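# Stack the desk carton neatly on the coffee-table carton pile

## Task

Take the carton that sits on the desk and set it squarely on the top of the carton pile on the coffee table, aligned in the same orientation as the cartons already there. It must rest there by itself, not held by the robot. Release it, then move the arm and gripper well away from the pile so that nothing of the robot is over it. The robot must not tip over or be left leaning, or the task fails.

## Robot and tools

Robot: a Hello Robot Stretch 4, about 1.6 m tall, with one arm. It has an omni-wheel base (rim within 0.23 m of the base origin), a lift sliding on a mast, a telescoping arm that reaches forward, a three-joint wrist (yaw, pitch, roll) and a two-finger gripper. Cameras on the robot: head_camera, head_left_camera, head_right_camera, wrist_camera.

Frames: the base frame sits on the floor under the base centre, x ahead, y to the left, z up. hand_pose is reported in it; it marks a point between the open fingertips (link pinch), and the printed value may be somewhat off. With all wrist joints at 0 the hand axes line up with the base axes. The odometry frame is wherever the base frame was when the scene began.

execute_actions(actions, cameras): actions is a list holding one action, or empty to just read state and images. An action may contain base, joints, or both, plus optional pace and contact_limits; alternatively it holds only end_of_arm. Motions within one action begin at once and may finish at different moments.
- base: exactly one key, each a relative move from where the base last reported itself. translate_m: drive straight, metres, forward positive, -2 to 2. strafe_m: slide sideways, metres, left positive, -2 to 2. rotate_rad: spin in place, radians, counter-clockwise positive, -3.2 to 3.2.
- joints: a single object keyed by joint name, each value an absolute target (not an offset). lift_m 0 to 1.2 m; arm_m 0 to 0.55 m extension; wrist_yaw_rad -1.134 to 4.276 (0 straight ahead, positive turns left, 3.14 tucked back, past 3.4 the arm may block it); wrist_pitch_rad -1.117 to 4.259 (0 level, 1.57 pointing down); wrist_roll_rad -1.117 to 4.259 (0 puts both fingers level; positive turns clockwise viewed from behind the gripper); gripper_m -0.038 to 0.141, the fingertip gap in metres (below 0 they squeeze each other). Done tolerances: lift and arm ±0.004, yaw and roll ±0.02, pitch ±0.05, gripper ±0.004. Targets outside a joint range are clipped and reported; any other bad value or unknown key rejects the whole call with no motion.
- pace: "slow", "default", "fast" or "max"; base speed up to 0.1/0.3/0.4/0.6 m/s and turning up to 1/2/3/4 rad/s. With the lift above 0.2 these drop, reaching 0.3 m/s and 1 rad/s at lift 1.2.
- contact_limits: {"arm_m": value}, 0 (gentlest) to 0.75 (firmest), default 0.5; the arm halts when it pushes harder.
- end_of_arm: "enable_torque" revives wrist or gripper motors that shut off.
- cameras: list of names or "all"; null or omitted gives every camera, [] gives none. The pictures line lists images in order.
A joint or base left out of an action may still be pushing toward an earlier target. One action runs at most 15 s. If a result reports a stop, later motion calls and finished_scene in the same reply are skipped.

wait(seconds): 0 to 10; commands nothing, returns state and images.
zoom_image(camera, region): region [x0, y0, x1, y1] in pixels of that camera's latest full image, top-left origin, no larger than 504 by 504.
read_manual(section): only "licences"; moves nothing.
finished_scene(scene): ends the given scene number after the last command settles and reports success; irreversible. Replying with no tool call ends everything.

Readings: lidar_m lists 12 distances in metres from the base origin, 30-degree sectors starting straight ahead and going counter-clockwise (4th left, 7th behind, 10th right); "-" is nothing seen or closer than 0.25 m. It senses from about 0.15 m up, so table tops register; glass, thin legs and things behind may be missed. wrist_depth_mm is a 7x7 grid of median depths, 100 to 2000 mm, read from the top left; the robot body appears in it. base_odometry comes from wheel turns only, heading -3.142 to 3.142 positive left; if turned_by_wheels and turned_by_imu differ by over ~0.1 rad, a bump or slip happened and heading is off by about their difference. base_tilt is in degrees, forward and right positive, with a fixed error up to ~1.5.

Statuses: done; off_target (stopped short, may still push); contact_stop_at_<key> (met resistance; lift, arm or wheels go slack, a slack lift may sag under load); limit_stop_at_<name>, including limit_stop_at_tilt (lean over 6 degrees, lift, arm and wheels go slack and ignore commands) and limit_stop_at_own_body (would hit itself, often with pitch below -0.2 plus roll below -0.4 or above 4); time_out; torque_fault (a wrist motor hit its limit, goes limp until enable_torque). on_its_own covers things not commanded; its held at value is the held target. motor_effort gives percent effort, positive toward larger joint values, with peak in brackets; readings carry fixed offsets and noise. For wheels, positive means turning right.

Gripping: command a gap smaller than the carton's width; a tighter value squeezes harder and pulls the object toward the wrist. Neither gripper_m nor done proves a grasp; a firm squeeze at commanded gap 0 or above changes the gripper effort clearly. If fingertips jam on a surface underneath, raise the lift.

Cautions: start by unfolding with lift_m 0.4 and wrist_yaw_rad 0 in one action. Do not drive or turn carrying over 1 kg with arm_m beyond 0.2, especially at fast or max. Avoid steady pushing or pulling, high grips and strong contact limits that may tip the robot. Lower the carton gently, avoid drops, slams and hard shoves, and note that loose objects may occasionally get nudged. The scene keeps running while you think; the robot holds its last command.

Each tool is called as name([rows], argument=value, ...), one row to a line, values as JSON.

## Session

execute_actions(actions=[])

Scene clock: 0.00 s.
base_odometry: x=+0.000 y=+0.000 heading=+0.000 (m, m, rad; odometry frame)
turned_by_wheels: +0.000 (rad since the last result)
turned_by_imu: +0.000 (rad since the last result)
base_tilt: forward=-0.2 right=-0.4 (deg)
lidar_m: 1.10 2.55 1.18 0.92 0.88 0.95 1.37 1.41 1.49 2.62 2.58 1.34
base_status: not commanded
joint_positions: lift_m=+0.200 arm_m=-0.001 wrist_yaw_rad=+3.240 wrist_pitch_rad=+0.006 wrist_roll_rad=+0.019 gripper_m=+0.057
joint_status: not commanded
motor_effort: lift_m=+20 arm_m=+0 wrist_yaw_rad=-1 wrist_pitch_rad=-6 wrist_roll_rad=+1 gripper_m=-1 wheel_0=+0 wheel_1=+0 wheel_2=+0 (%)
hand_pose: x=-0.1255 y=+0.0588 z=+0.3762 quat_wxyz=(-0.049, -0.003, +0.009, +0.999) (m; base frame)
wrist_depth_mm: - - 137 - 1576 1098 891 / - - 135 - 1537 1098 891 / - 107 135 - 1576 1118 904 / - 124 137 - 1618 1118 904 / 189 - - - 1576 1118 917 / 211 1618 198 1576 195 1138 904 / 210 1025 1025 145 1025 960 891
pictures: head_camera, head_left_camera, head_right_camera, wrist_camera
Images, in order (width x height): head_camera 420x560, head_left_camera 420x672, head_right_camera 420x672, wrist_camera 616x392.

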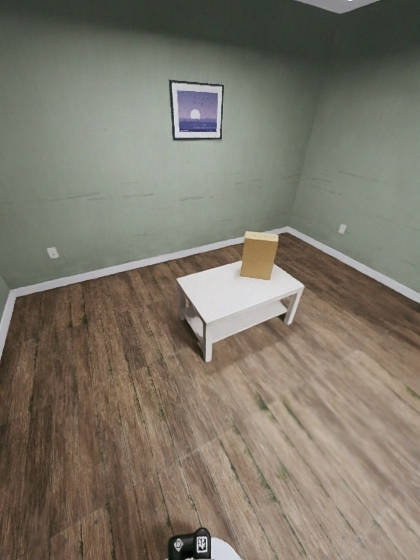

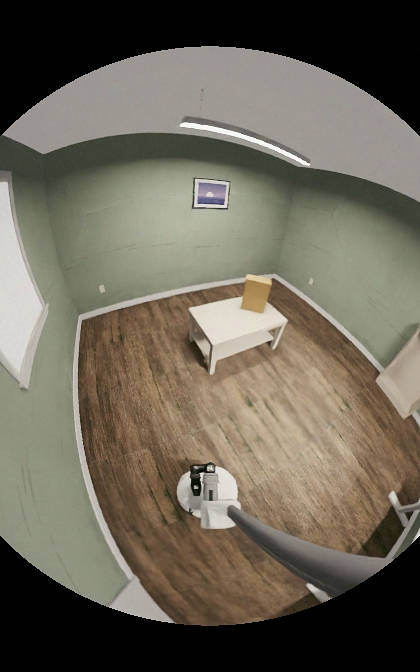

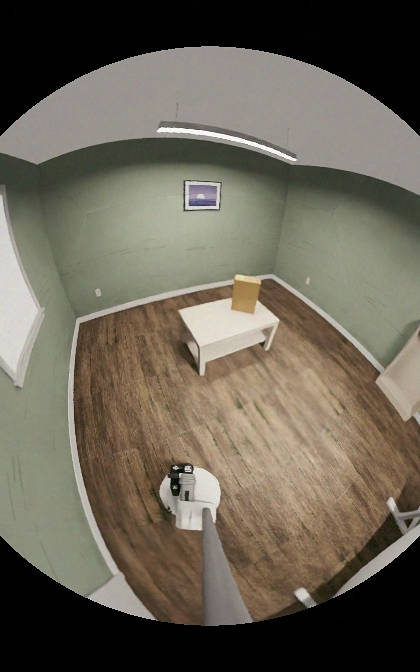

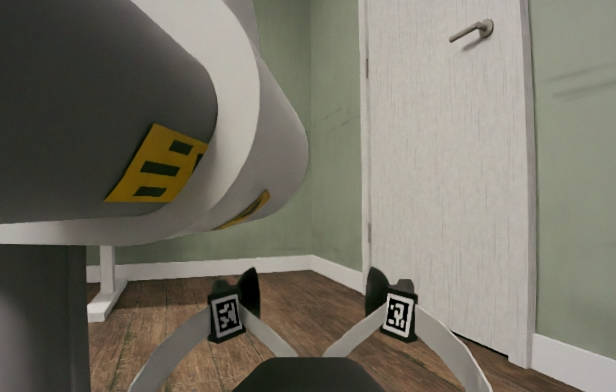

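execute_actions([
  {"base":{"rotate_rad":-2.25},"joints":{"lift_m":0.7,"wrist_yaw_rad":0,"gripper_m":0.141},"pace":"fast"},
], cameras=["head_camera","wrist_camera"])

Scene clock: 3.83 s.
base_odometry: x=+0.000 y=+0.000 heading=-2.250 (m, m, rad; odometry frame)
turned_by_wheels: -2.250 (rad since the last result)
turned_by_imu: -2.234 (rad since the last result)
base_tilt: forward=-0.3 right=-0.4 (deg)
lidar_m: 1.41 1.85 2.56 1.51 1.10 1.60 1.36 0.95 0.89 0.89 1.10 1.40
base_status: done
joint_positions: lift_m=+0.700 arm_m=-0.001 wrist_yaw_rad=+0.001 wrist_pitch_rad=+0.006 wrist_roll_rad=+0.019 gripper_m=+0.141
joint_status: all done
motor_effort: lift_m=+23(25) arm_m=+0(0) wrist_yaw_rad=-3(8) wrist_pitch_rad=-5(7) wrist_roll_rad=+1(0) gripper_m=-1(2) wheel_0=+1(8) wheel_1=+0(5) wheel_2=+0(8) (%)
hand_pose: x=+0.4587 y=-0.0873 z=+0.8762 quat_wxyz=(+1.000, +0.010, +0.003, +0.000) (m; base frame)
wrist_depth_mm: - - - - - 1808 1661 / - - - - 1983 1808 1661 / - - - - 1983 1808 1708 / - - - - 1983 1808 1618 / - - - 1537 1397 1756 1661 / - 216 - - 1983 206 1661 / - - - 150 1983 1756 1618
pictures: head_camera, wrist_camera
Images, in order (width x height): head_camera 420x560, wrist_camera 616x392.

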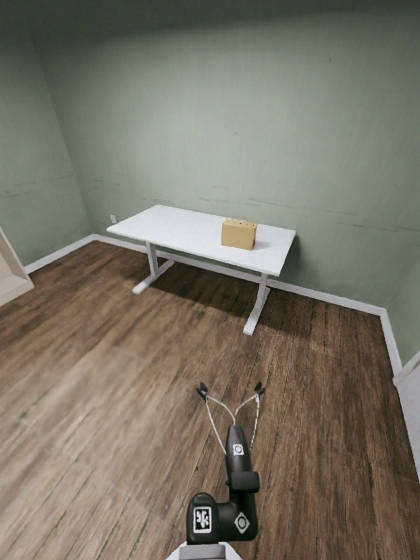

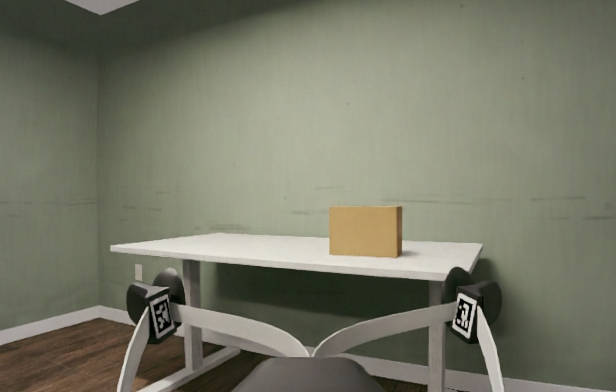

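execute_actions([
  {"base":{"translate_m":1.1},"joints":{"lift_m":1.1,"arm_m":0.3,"wrist_roll_rad":1.57,"wrist_pitch_rad":1.57},"pace":"max"},
], cameras=[])

execute_actions([
  {"base":{"rotate_rad":-0.3},"joints":{"arm_m":0.49},"pace":"fast"},
], cameras=["wrist_camera"])

Scene clock: 10.47 s.
base_odometry: x=-0.691 y=-0.856 heading=-2.250 (m, m, rad; odometry frame)
turned_by_wheels: +0.000 (rad since the last result)
turned_by_imu: -0.003 (rad since the last result)
base_tilt: forward=-0.3 right=-0.4 (deg)
lidar_m: 0.41 0.54 2.06 2.11 2.12 1.95 2.14 1.48 1.33 1.38 0.43 0.39
base_status: done
joint_positions: lift_m=+1.100 arm_m=+0.299 wrist_yaw_rad=+0.000 wrist_pitch_rad=+1.570 wrist_roll_rad=+1.569 gripper_m=+0.141
joint_status: all done
motor_effort: lift_m=+20(26) arm_m=+6(9) wrist_yaw_rad=-1(2) wrist_pitch_rad=+0(5) wrist_roll_rad=+1(7) gripper_m=+1(1) wheel_0=+1(8) wheel_1=+0(5) wheel_2=+0(12) (%)
hand_pose: x=+0.4701 y=-0.0874 z=+0.9897 quat_wxyz=(+0.501, +0.500, +0.500, -0.499) (m; base frame)
wrist_depth_mm: 508 320 317 500 500 1255 1229 / 504 319 338 496 496 1229 1229 / 508 319 402 500 496 1229 1205 / 500 500 500 492 1182 1008 1205 / 500 504 500 500 1229 991 1008 / 500 216 500 496 1205 207 1182 / 496 500 496 150 1229 1229 1205
pictures: none
No camera images: the call's "cameras" was empty. Leave "cameras" out to get every camera's image.

Scene clock: 11.87 s.
base_odometry: x=-0.691 y=-0.856 heading=-2.550 (m, m, rad; odometry frame)
turned_by_wheels: -0.300 (rad since the last result)
turned_by_imu: -0.298 (rad since the last result)
base_tilt: forward=-0.3 right=-0.4 (deg)
lidar_m: 0.39 0.45 0.70 2.06 2.62 1.97 1.96 1.72 1.31 1.34 0.51 0.41
base_status: done
joint_positions: lift_m=+1.100 arm_m=+0.489 wrist_yaw_rad=+0.000 wrist_pitch_rad=+1.570 wrist_roll_rad=+1.569 gripper_m=+0.141
joint_status: all done
motor_effort: lift_m=+19(19) arm_m=+7(9) wrist_yaw_rad=+0(0) wrist_pitch_rad=+2(0) wrist_roll_rad=+1(2) gripper_m=+2(3) wheel_0=+2(6) wheel_1=+0(1) wheel_2=-1(7) (%)
hand_pose: x=+0.6600 y=-0.0874 z=+0.9897 quat_wxyz=(+0.501, +0.500, +0.500, -0.499) (m; base frame)
wrist_depth_mm: 504 504 504 496 496 496 1229 / 504 504 496 496 496 496 1205 / 500 500 500 315 312 488 1255 / 504 500 500 315 314 488 991 / 508 500 496 314 492 492 991 / 504 216 314 312 314 206 1008 / 500 500 496 151 492 488 1205
pictures: wrist_camera
Images, in order (width x height): wrist_camera 616x392.

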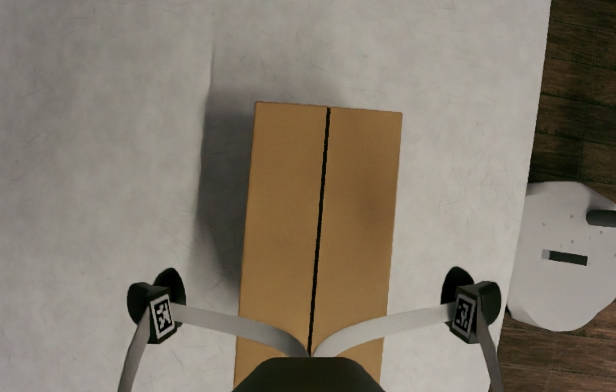

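execute_actions([
  {"joints":{"lift_m":0.975,"arm_m":0.485,"wrist_roll_rad":1.65}},
], cameras=["wrist_camera"])

execute_actions([
  {"joints":{"gripper_m":0.05}},
], cameras=[])

execute_actions([
  {"base":{"rotate_rad":2.765},"joints":{"arm_m":0.15,"lift_m":1.0,"wrist_roll_rad":1.95}},
], cameras=["head_right_camera"])

execute_actions([
  {"base":{"translate_m":1.65},"joints":{"lift_m":1.12,"arm_m":0.3},"pace":"max"},
], cameras=["wrist_camera","head_left_camera"])

Scene clock: 18.50 s.
base_odometry: x=-0.691 y=-0.856 heading=-2.550 (m, m, rad; odometry frame)
turned_by_wheels: +0.000 (rad since the last result)
turned_by_imu: +0.001 (rad since the last result)
base_tilt: forward=-0.2 right=-0.4 (deg)
lidar_m: 0.39 0.45 0.73 2.06 2.61 1.97 1.95 1.73 1.32 1.34 0.51 0.41
base_status: not commanded
joint_positions: lift_m=+0.975 arm_m=+0.486 wrist_yaw_rad=+0.000 wrist_pitch_rad=+1.570 wrist_roll_rad=+1.649 gripper_m=+0.141
joint_status: all done
motor_effort: lift_m=+14(19) arm_m=-6(6) wrist_yaw_rad=-1(1) wrist_pitch_rad=+0(1) wrist_roll_rad=+1(1) gripper_m=-2(1) wheel_0=+2(1) wheel_1=+0(1) wheel_2=-1(1) (%)
hand_pose: x=+0.6573 y=-0.0874 z=+0.8651 quat_wxyz=(+0.480, +0.519, +0.480, -0.519) (m; base frame)
wrist_depth_mm: 377 377 375 370 370 370 366 / 377 375 190 189 189 368 366 / 377 375 191 190 189 366 364 / 375 375 189 189 188 366 366 / 377 373 189 189 188 366 364 / 375 216 189 189 187 204 364 / 373 370 189 149 187 364 366
pictures: wrist_camera
Images, in order (width x height): wrist_camera 616x392.

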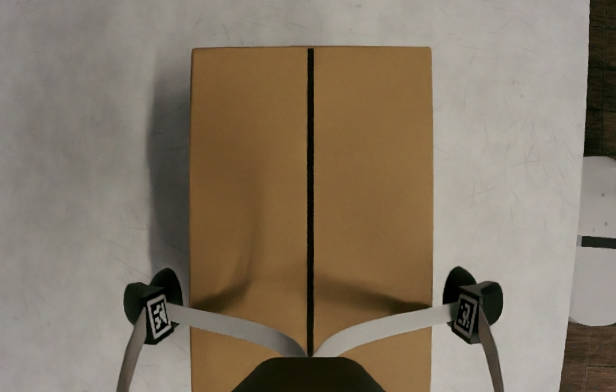

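Scene clock: 20.43 s.
base_odometry: x=-0.691 y=-0.856 heading=-2.550 (m, m, rad; odometry frame)
turned_by_wheels: +0.000 (rad since the last result)
turned_by_imu: +0.000 (rad since the last result)
base_tilt: forward=-0.2 right=-0.4 (deg)
lidar_m: 0.39 0.42 0.71 2.05 2.61 1.98 1.96 1.71 1.33 1.33 0.50 0.40
base_status: not commanded
joint_positions: lift_m=+0.975 arm_m=+0.486 wrist_yaw_rad=+0.000 wrist_pitch_rad=+1.570 wrist_roll_rad=+1.649 gripper_m=+0.050
joint_status: all done
motor_effort: lift_m=+15(15) arm_m=-6(6) wrist_yaw_rad=-1(2) wrist_pitch_rad=+0(2) wrist_roll_rad=+3(2) gripper_m=-21(23) wheel_0=+2(2) wheel_1=+1(1) wheel_2=-1(1) (%)
hand_pose: x=+0.6574 y=-0.0874 z=+0.8651 quat_wxyz=(+0.480, +0.520, +0.480, -0.519) (m; base frame)
wrist_depth_mm: 377 373 373 370 368 366 368 / 377 375 172 171 169 366 366 / 375 375 172 170 169 368 366 / 375 373 171 170 169 366 366 / 373 375 171 170 169 366 366 / 373 188 170 170 169 179 362 / 373 370 169 169 167 364 1078
pictures: none
No camera images: the call's "cameras" was empty. Leave "cameras" out to get every camera's image.

Scene clock: 23.37 s.
base_odometry: x=-0.691 y=-0.856 heading=+0.215 (m, m, rad; odometry frame)
turned_by_wheels: +2.765 (rad since the last result)
turned_by_imu: +2.748 (rad since the last result)
base_tilt: forward=-0.2 right=-0.3 (deg)
lidar_m: 0.26 2.69 1.58 1.29 1.35 0.46 0.40 0.43 0.49 0.86 2.07 0.26
base_status: done
joint_positions: lift_m=+1.000 arm_m=+0.151 wrist_yaw_rad=+0.000 wrist_pitch_rad=+1.570 wrist_roll_rad=+1.950 gripper_m=+0.050
joint_status: all done
motor_effort: lift_m=+23(25) arm_m=-7(7) wrist_yaw_rad=-1(2) wrist_pitch_rad=-1(3) wrist_roll_rad=+2(6) gripper_m=-21(23) wheel_0=+1(6) wheel_1=+0(3) wheel_2=-1(5) (%)
hand_pose: x=+0.3224 y=-0.0874 z=+0.8895 quat_wxyz=(+0.397, +0.585, +0.397, -0.585) (m; base frame)
wrist_depth_mm: 1160 1160 1138 1118 1118 1118 1098 / 1138 1138 172 171 169 1118 1098 / 1138 1160 171 170 169 904 615 / 1160 1138 171 170 169 904 1118 / 1138 1160 171 170 170 891 1118 / 1138 187 170 169 169 178 1118 / 1118 1138 170 169 168 1098 1098
pictures: head_right_camera
Images, in order (width x height): head_right_camera 420x672.

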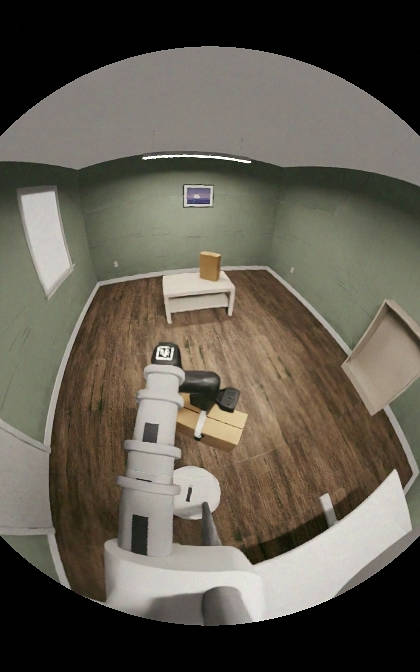

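Scene clock: 29.43 s.
base_odometry: x=+0.921 y=-0.503 heading=+0.215 (m, m, rad; odometry frame)
turned_by_wheels: +0.000 (rad since the last result)
turned_by_imu: -0.005 (rad since the last result)
base_tilt: forward=-0.4 right=-0.4 (deg)
lidar_m: 0.36 0.36 0.44 1.76 1.77 2.07 2.00 2.03 1.95 1.88 1.97 0.39
base_status: done
joint_positions: lift_m=+1.120 arm_m=+0.299 wrist_yaw_rad=+0.000 wrist_pitch_rad=+1.570 wrist_roll_rad=+1.950 gripper_m=+0.050
joint_status: all done
motor_effort: lift_m=+22(25) arm_m=+7(6) wrist_yaw_rad=+0(0) wrist_pitch_rad=+1(0) wrist_roll_rad=+2(1) gripper_m=-23(22) wheel_0=+0(5) wheel_1=-1(11) wheel_2=+2(13) (%)
hand_pose: x=+0.4700 y=-0.0874 z=+1.0095 quat_wxyz=(+0.397, +0.585, +0.397, -0.585) (m; base frame)
wrist_depth_mm: 1281 1281 1255 1255 1255 1229 1229 / 1281 1281 172 171 170 1255 1255 / 1281 1255 171 170 169 1025 1205 / 1255 798 171 170 169 1025 1229 / 615 430 170 170 169 1008 1255 / 430 187 170 169 169 179 1229 / 430 427 169 169 167 1229 1229
pictures: head_left_camera, wrist_camera
Images, in order (width x height): head_left_camera 420x672, wrist_camera 616x392.

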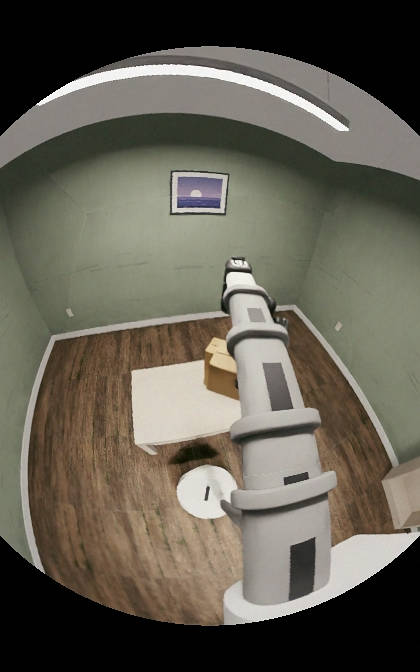

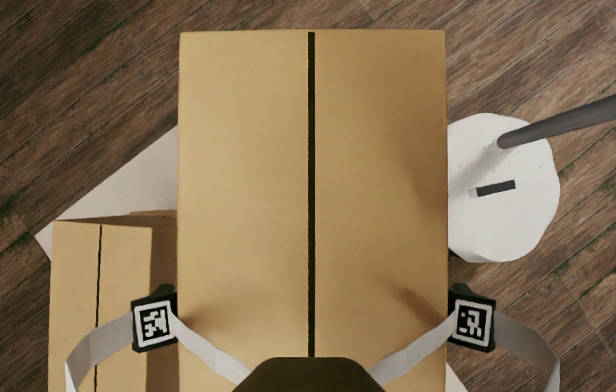

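execute_actions([
  {"base":{"translate_m":0.07},"joints":{"lift_m":1.07,"arm_m":0.37,"wrist_roll_rad":1.995},"pace":"fast"},
], cameras=["wrist_camera"])

Scene clock: 32.90 s.
base_odometry: x=+0.990 y=-0.488 heading=+0.215 (m, m, rad; odometry frame)
turned_by_wheels: +0.000 (rad since the last result)
turned_by_imu: +0.001 (rad since the last result)
base_tilt: forward=-0.2 right=-0.4 (deg)
lidar_m: 0.31 0.30 0.35 1.74 1.78 2.07 2.08 2.09 1.93 1.92 1.95 0.36
base_status: done
joint_positions: lift_m=+1.070 arm_m=+0.369 wrist_yaw_rad=+0.000 wrist_pitch_rad=+1.570 wrist_roll_rad=+1.994 gripper_m=+0.050
joint_status: all done
motor_effort: lift_m=+16(21) arm_m=+7(11) wrist_yaw_rad=-2(0) wrist_pitch_rad=+0(0) wrist_roll_rad=+3(6) gripper_m=-20(23) wheel_0=+1(5) wheel_1=+0(3) wheel_2=+0(7) (%)
hand_pose: x=+0.5400 y=-0.0874 z=+0.9600 quat_wxyz=(+0.384, +0.594, +0.384, -0.594) (m; base frame)
wrist_depth_mm: 1255 1205 1205 1205 1182 1182 1182 / 1255 1205 172 171 170 1182 1182 / 1205 1205 172 170 169 960 976 / 1205 750 171 170 169 960 991 / 1205 741 171 170 169 1078 1182 / 1229 188 170 169 169 179 1182 / 1205 377 170 169 168 732 1160
pictures: wrist_camera
Images, in order (width x height): wrist_camera 616x392.

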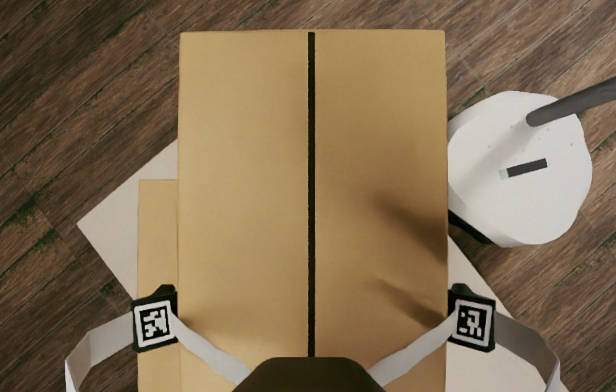

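execute_actions([
  {"base":{"strafe_m":0.004},"joints":{"lift_m":1.059,"arm_m":0.498}},
], cameras=["head_right_camera"])

zoom_image(camera="head_right_camera", region=[150,310,260,420])

Scene clock: 37.53 s.
base_odometry: x=+0.989 y=-0.485 heading=+0.215 (m, m, rad; odometry frame)
turned_by_wheels: +0.000 (rad since the last result)
turned_by_imu: +0.001 (rad since the last result)
base_tilt: forward=-0.1 right=-0.3 (deg)
lidar_m: 0.30 0.31 0.37 1.74 1.77 2.09 2.06 2.08 1.93 1.91 1.95 0.37
base_status: done
joint_positions: lift_m=+1.059 arm_m=+0.497 wrist_yaw_rad=+0.000 wrist_pitch_rad=+1.570 wrist_roll_rad=+1.994 gripper_m=+0.050
joint_status: all done
motor_effort: lift_m=+16(16) arm_m=+7(10) wrist_yaw_rad=-1(0) wrist_pitch_rad=+0(0) wrist_roll_rad=+2(4) gripper_m=-22(21) wheel_0=+1(4) wheel_1=+0(11) wheel_2=-1(1) (%)
hand_pose: x=+0.6680 y=-0.0874 z=+0.9490 quat_wxyz=(+0.384, +0.594, +0.384, -0.594) (m; base frame)
wrist_depth_mm: 1229 1182 1205 1182 976 1182 1182 / 1182 1205 172 170 170 1205 960 / 1205 1205 171 170 170 960 946 / 1205 1205 171 170 169 723 960 / 1205 1182 170 170 169 723 1160 / 1205 187 170 169 168 178 715 / 1205 1205 170 169 168 715 715
pictures: head_right_camera
Images, in order (width x height): head_right_camera 420x672.

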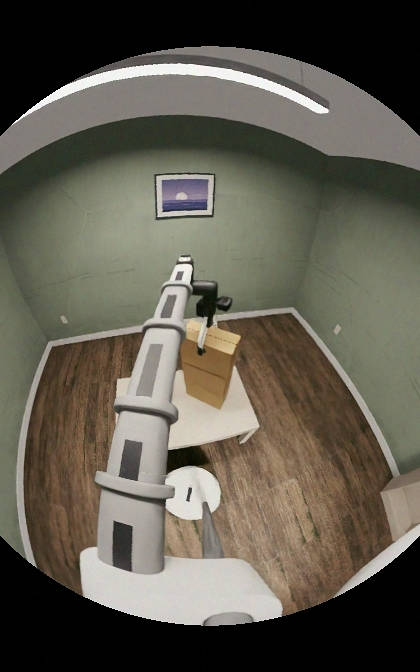

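Region (150, 310, 260, 420) of head_right_camera's 420x672 image, scaled by 4.582, with more detail than that image has.

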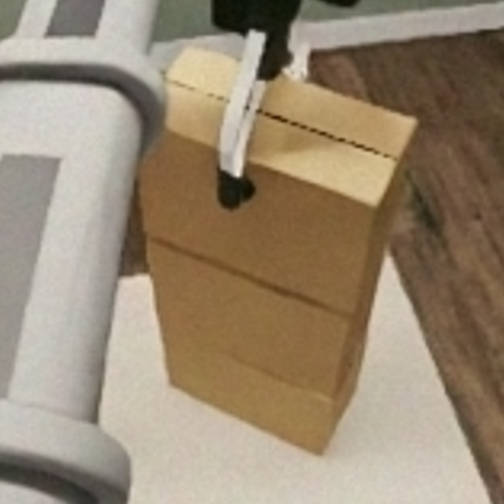

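execute_actions([
  {"joints":{"gripper_m":0.141}},
], cameras=[])

execute_actions([
  {"joints":{"lift_m":1.15},"pace":"fast"},
], cameras=[])

execute_actions([
  {"base":{"translate_m":-0.15},"joints":{"arm_m":0,"wrist_pitch_rad":1.0,"wrist_roll_rad":0},"pace":"fast"},
], cameras=["wrist_camera"])

Scene clock: 43.40 s.
base_odometry: x=+0.989 y=-0.485 heading=+0.215 (m, m, rad; odometry frame)
turned_by_wheels: +0.000 (rad since the last result)
turned_by_imu: +0.001 (rad since the last result)
base_tilt: forward=-0.2 right=-0.3 (deg)
lidar_m: 0.30 0.30 0.36 1.75 1.78 2.11 2.09 2.08 1.92 1.91 1.97 0.35
base_status: not commanded
joint_positions: lift_m=+1.059 arm_m=+0.497 wrist_yaw_rad=+0.000 wrist_pitch_rad=+1.571 wrist_roll_rad=+1.994 gripper_m=+0.141
joint_status: all done
motor_effort: lift_m=+16(16) arm_m=+7(7) wrist_yaw_rad=+1(0) wrist_pitch_rad=-1(4) wrist_roll_rad=+2(2) gripper_m=+0(22) wheel_0=+1(1) wheel_1=+0(0) wheel_2=-1(1) (%)
hand_pose: x=+0.6677 y=-0.0874 z=+0.9490 quat_wxyz=(+0.384, +0.594, +0.384, -0.594) (m; base frame)
wrist_depth_mm: 1205 1205 1182 1182 1182 1182 1160 / 1205 1205 187 186 184 1182 946 / 1205 1182 186 185 184 960 960 / 1229 1205 186 185 183 723 960 / 1229 1229 186 184 184 715 1182 / 1205 213 184 184 183 200 715 / 1205 1182 185 147 183 715 723
pictures: none
No camera images: the call's "cameras" was empty. Leave "cameras" out to get every camera's image.

Scene clock: 44.53 s.
base_odometry: x=+0.989 y=-0.485 heading=+0.215 (m, m, rad; odometry frame)
turned_by_wheels: +0.000 (rad since the last result)
turned_by_imu: +0.000 (rad since the last result)
base_tilt: forward=-0.2 right=-0.3 (deg)
lidar_m: 0.29 0.30 0.35 1.74 1.79 2.08 2.08 2.07 1.94 1.91 1.96 0.36
base_status: not commanded
joint_positions: lift_m=+1.150 arm_m=+0.497 wrist_yaw_rad=+0.000 wrist_pitch_rad=+1.570 wrist_roll_rad=+1.994 gripper_m=+0.141
joint_status: all done
motor_effort: lift_m=+23(25) arm_m=+7(7) wrist_yaw_rad=-1(1) wrist_pitch_rad=-1(4) wrist_roll_rad=+3(3) gripper_m=+0(0) wheel_0=+1(0) wheel_1=+0(0) wheel_2=-1(1) (%)
hand_pose: x=+0.6679 y=-0.0874 z=+1.0394 quat_wxyz=(+0.384, +0.594, +0.384, -0.594) (m; base frame)
wrist_depth_mm: 1308 1308 1281 1308 1255 1281 1308 / 1308 1281 1308 831 1281 1281 1255 / 1308 1281 831 273 273 1060 1042 / 1336 1281 831 273 272 1060 1042 / 1308 1308 820 272 272 820 1281 / 1308 216 273 273 272 206 809 / 1308 1281 1308 150 272 820 798
pictures: none
No camera images: the call's "cameras" was empty. Leave "cameras" out to get every camera's image.

Scene clock: 46.63 s.
base_odometry: x=+0.842 y=-0.517 heading=+0.215 (m, m, rad; odometry frame)
turned_by_wheels: +0.000 (rad since the last result)
turned_by_imu: +0.001 (rad since the last result)
base_tilt: forward=-0.2 right=-0.3 (deg)
lidar_m: 0.44 0.45 0.53 1.73 1.75 2.02 1.93 1.95 1.99 1.89 2.00 0.52
base_status: done
joint_positions: lift_m=+1.150 arm_m=+0.001 wrist_yaw_rad=+0.000 wrist_pitch_rad=+1.001 wrist_roll_rad=+0.001 gripper_m=+0.141
joint_status: all done
motor_effort: lift_m=+23(23) arm_m=-6(6) wrist_yaw_rad=+0(2) wrist_pitch_rad=-4(10) wrist_roll_rad=+0(5) gripper_m=+2(1) wheel_0=+1(6) wheel_1=+0(5) wheel_2=+0(7) (%)
hand_pose: x=+0.3276 y=-0.0875 z=+1.0849 quat_wxyz=(+0.877, +0.000, +0.480, +0.000) (m; base frame)
wrist_depth_mm: 1708 1863 1863 564 559 - - / 1863 1983 1983 640 1863 1921 1983 / 1808 1808 1756 759 1708 1756 1708 / 1618 1042 1042 917 1025 1576 1576 / 1464 946 946 946 931 1430 1430 / 1308 216 854 878 891 207 1308 / 1205 820 1229 150 1229 1205 1229
pictures: wrist_camera
Images, in order (width x height): wrist_camera 616x392.

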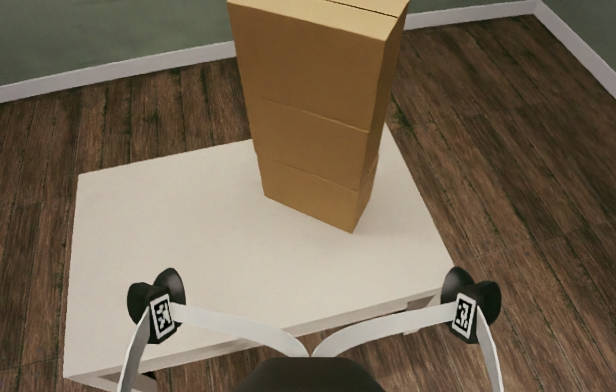

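finished_scene(scene=2)

The scene is finished: the task was done.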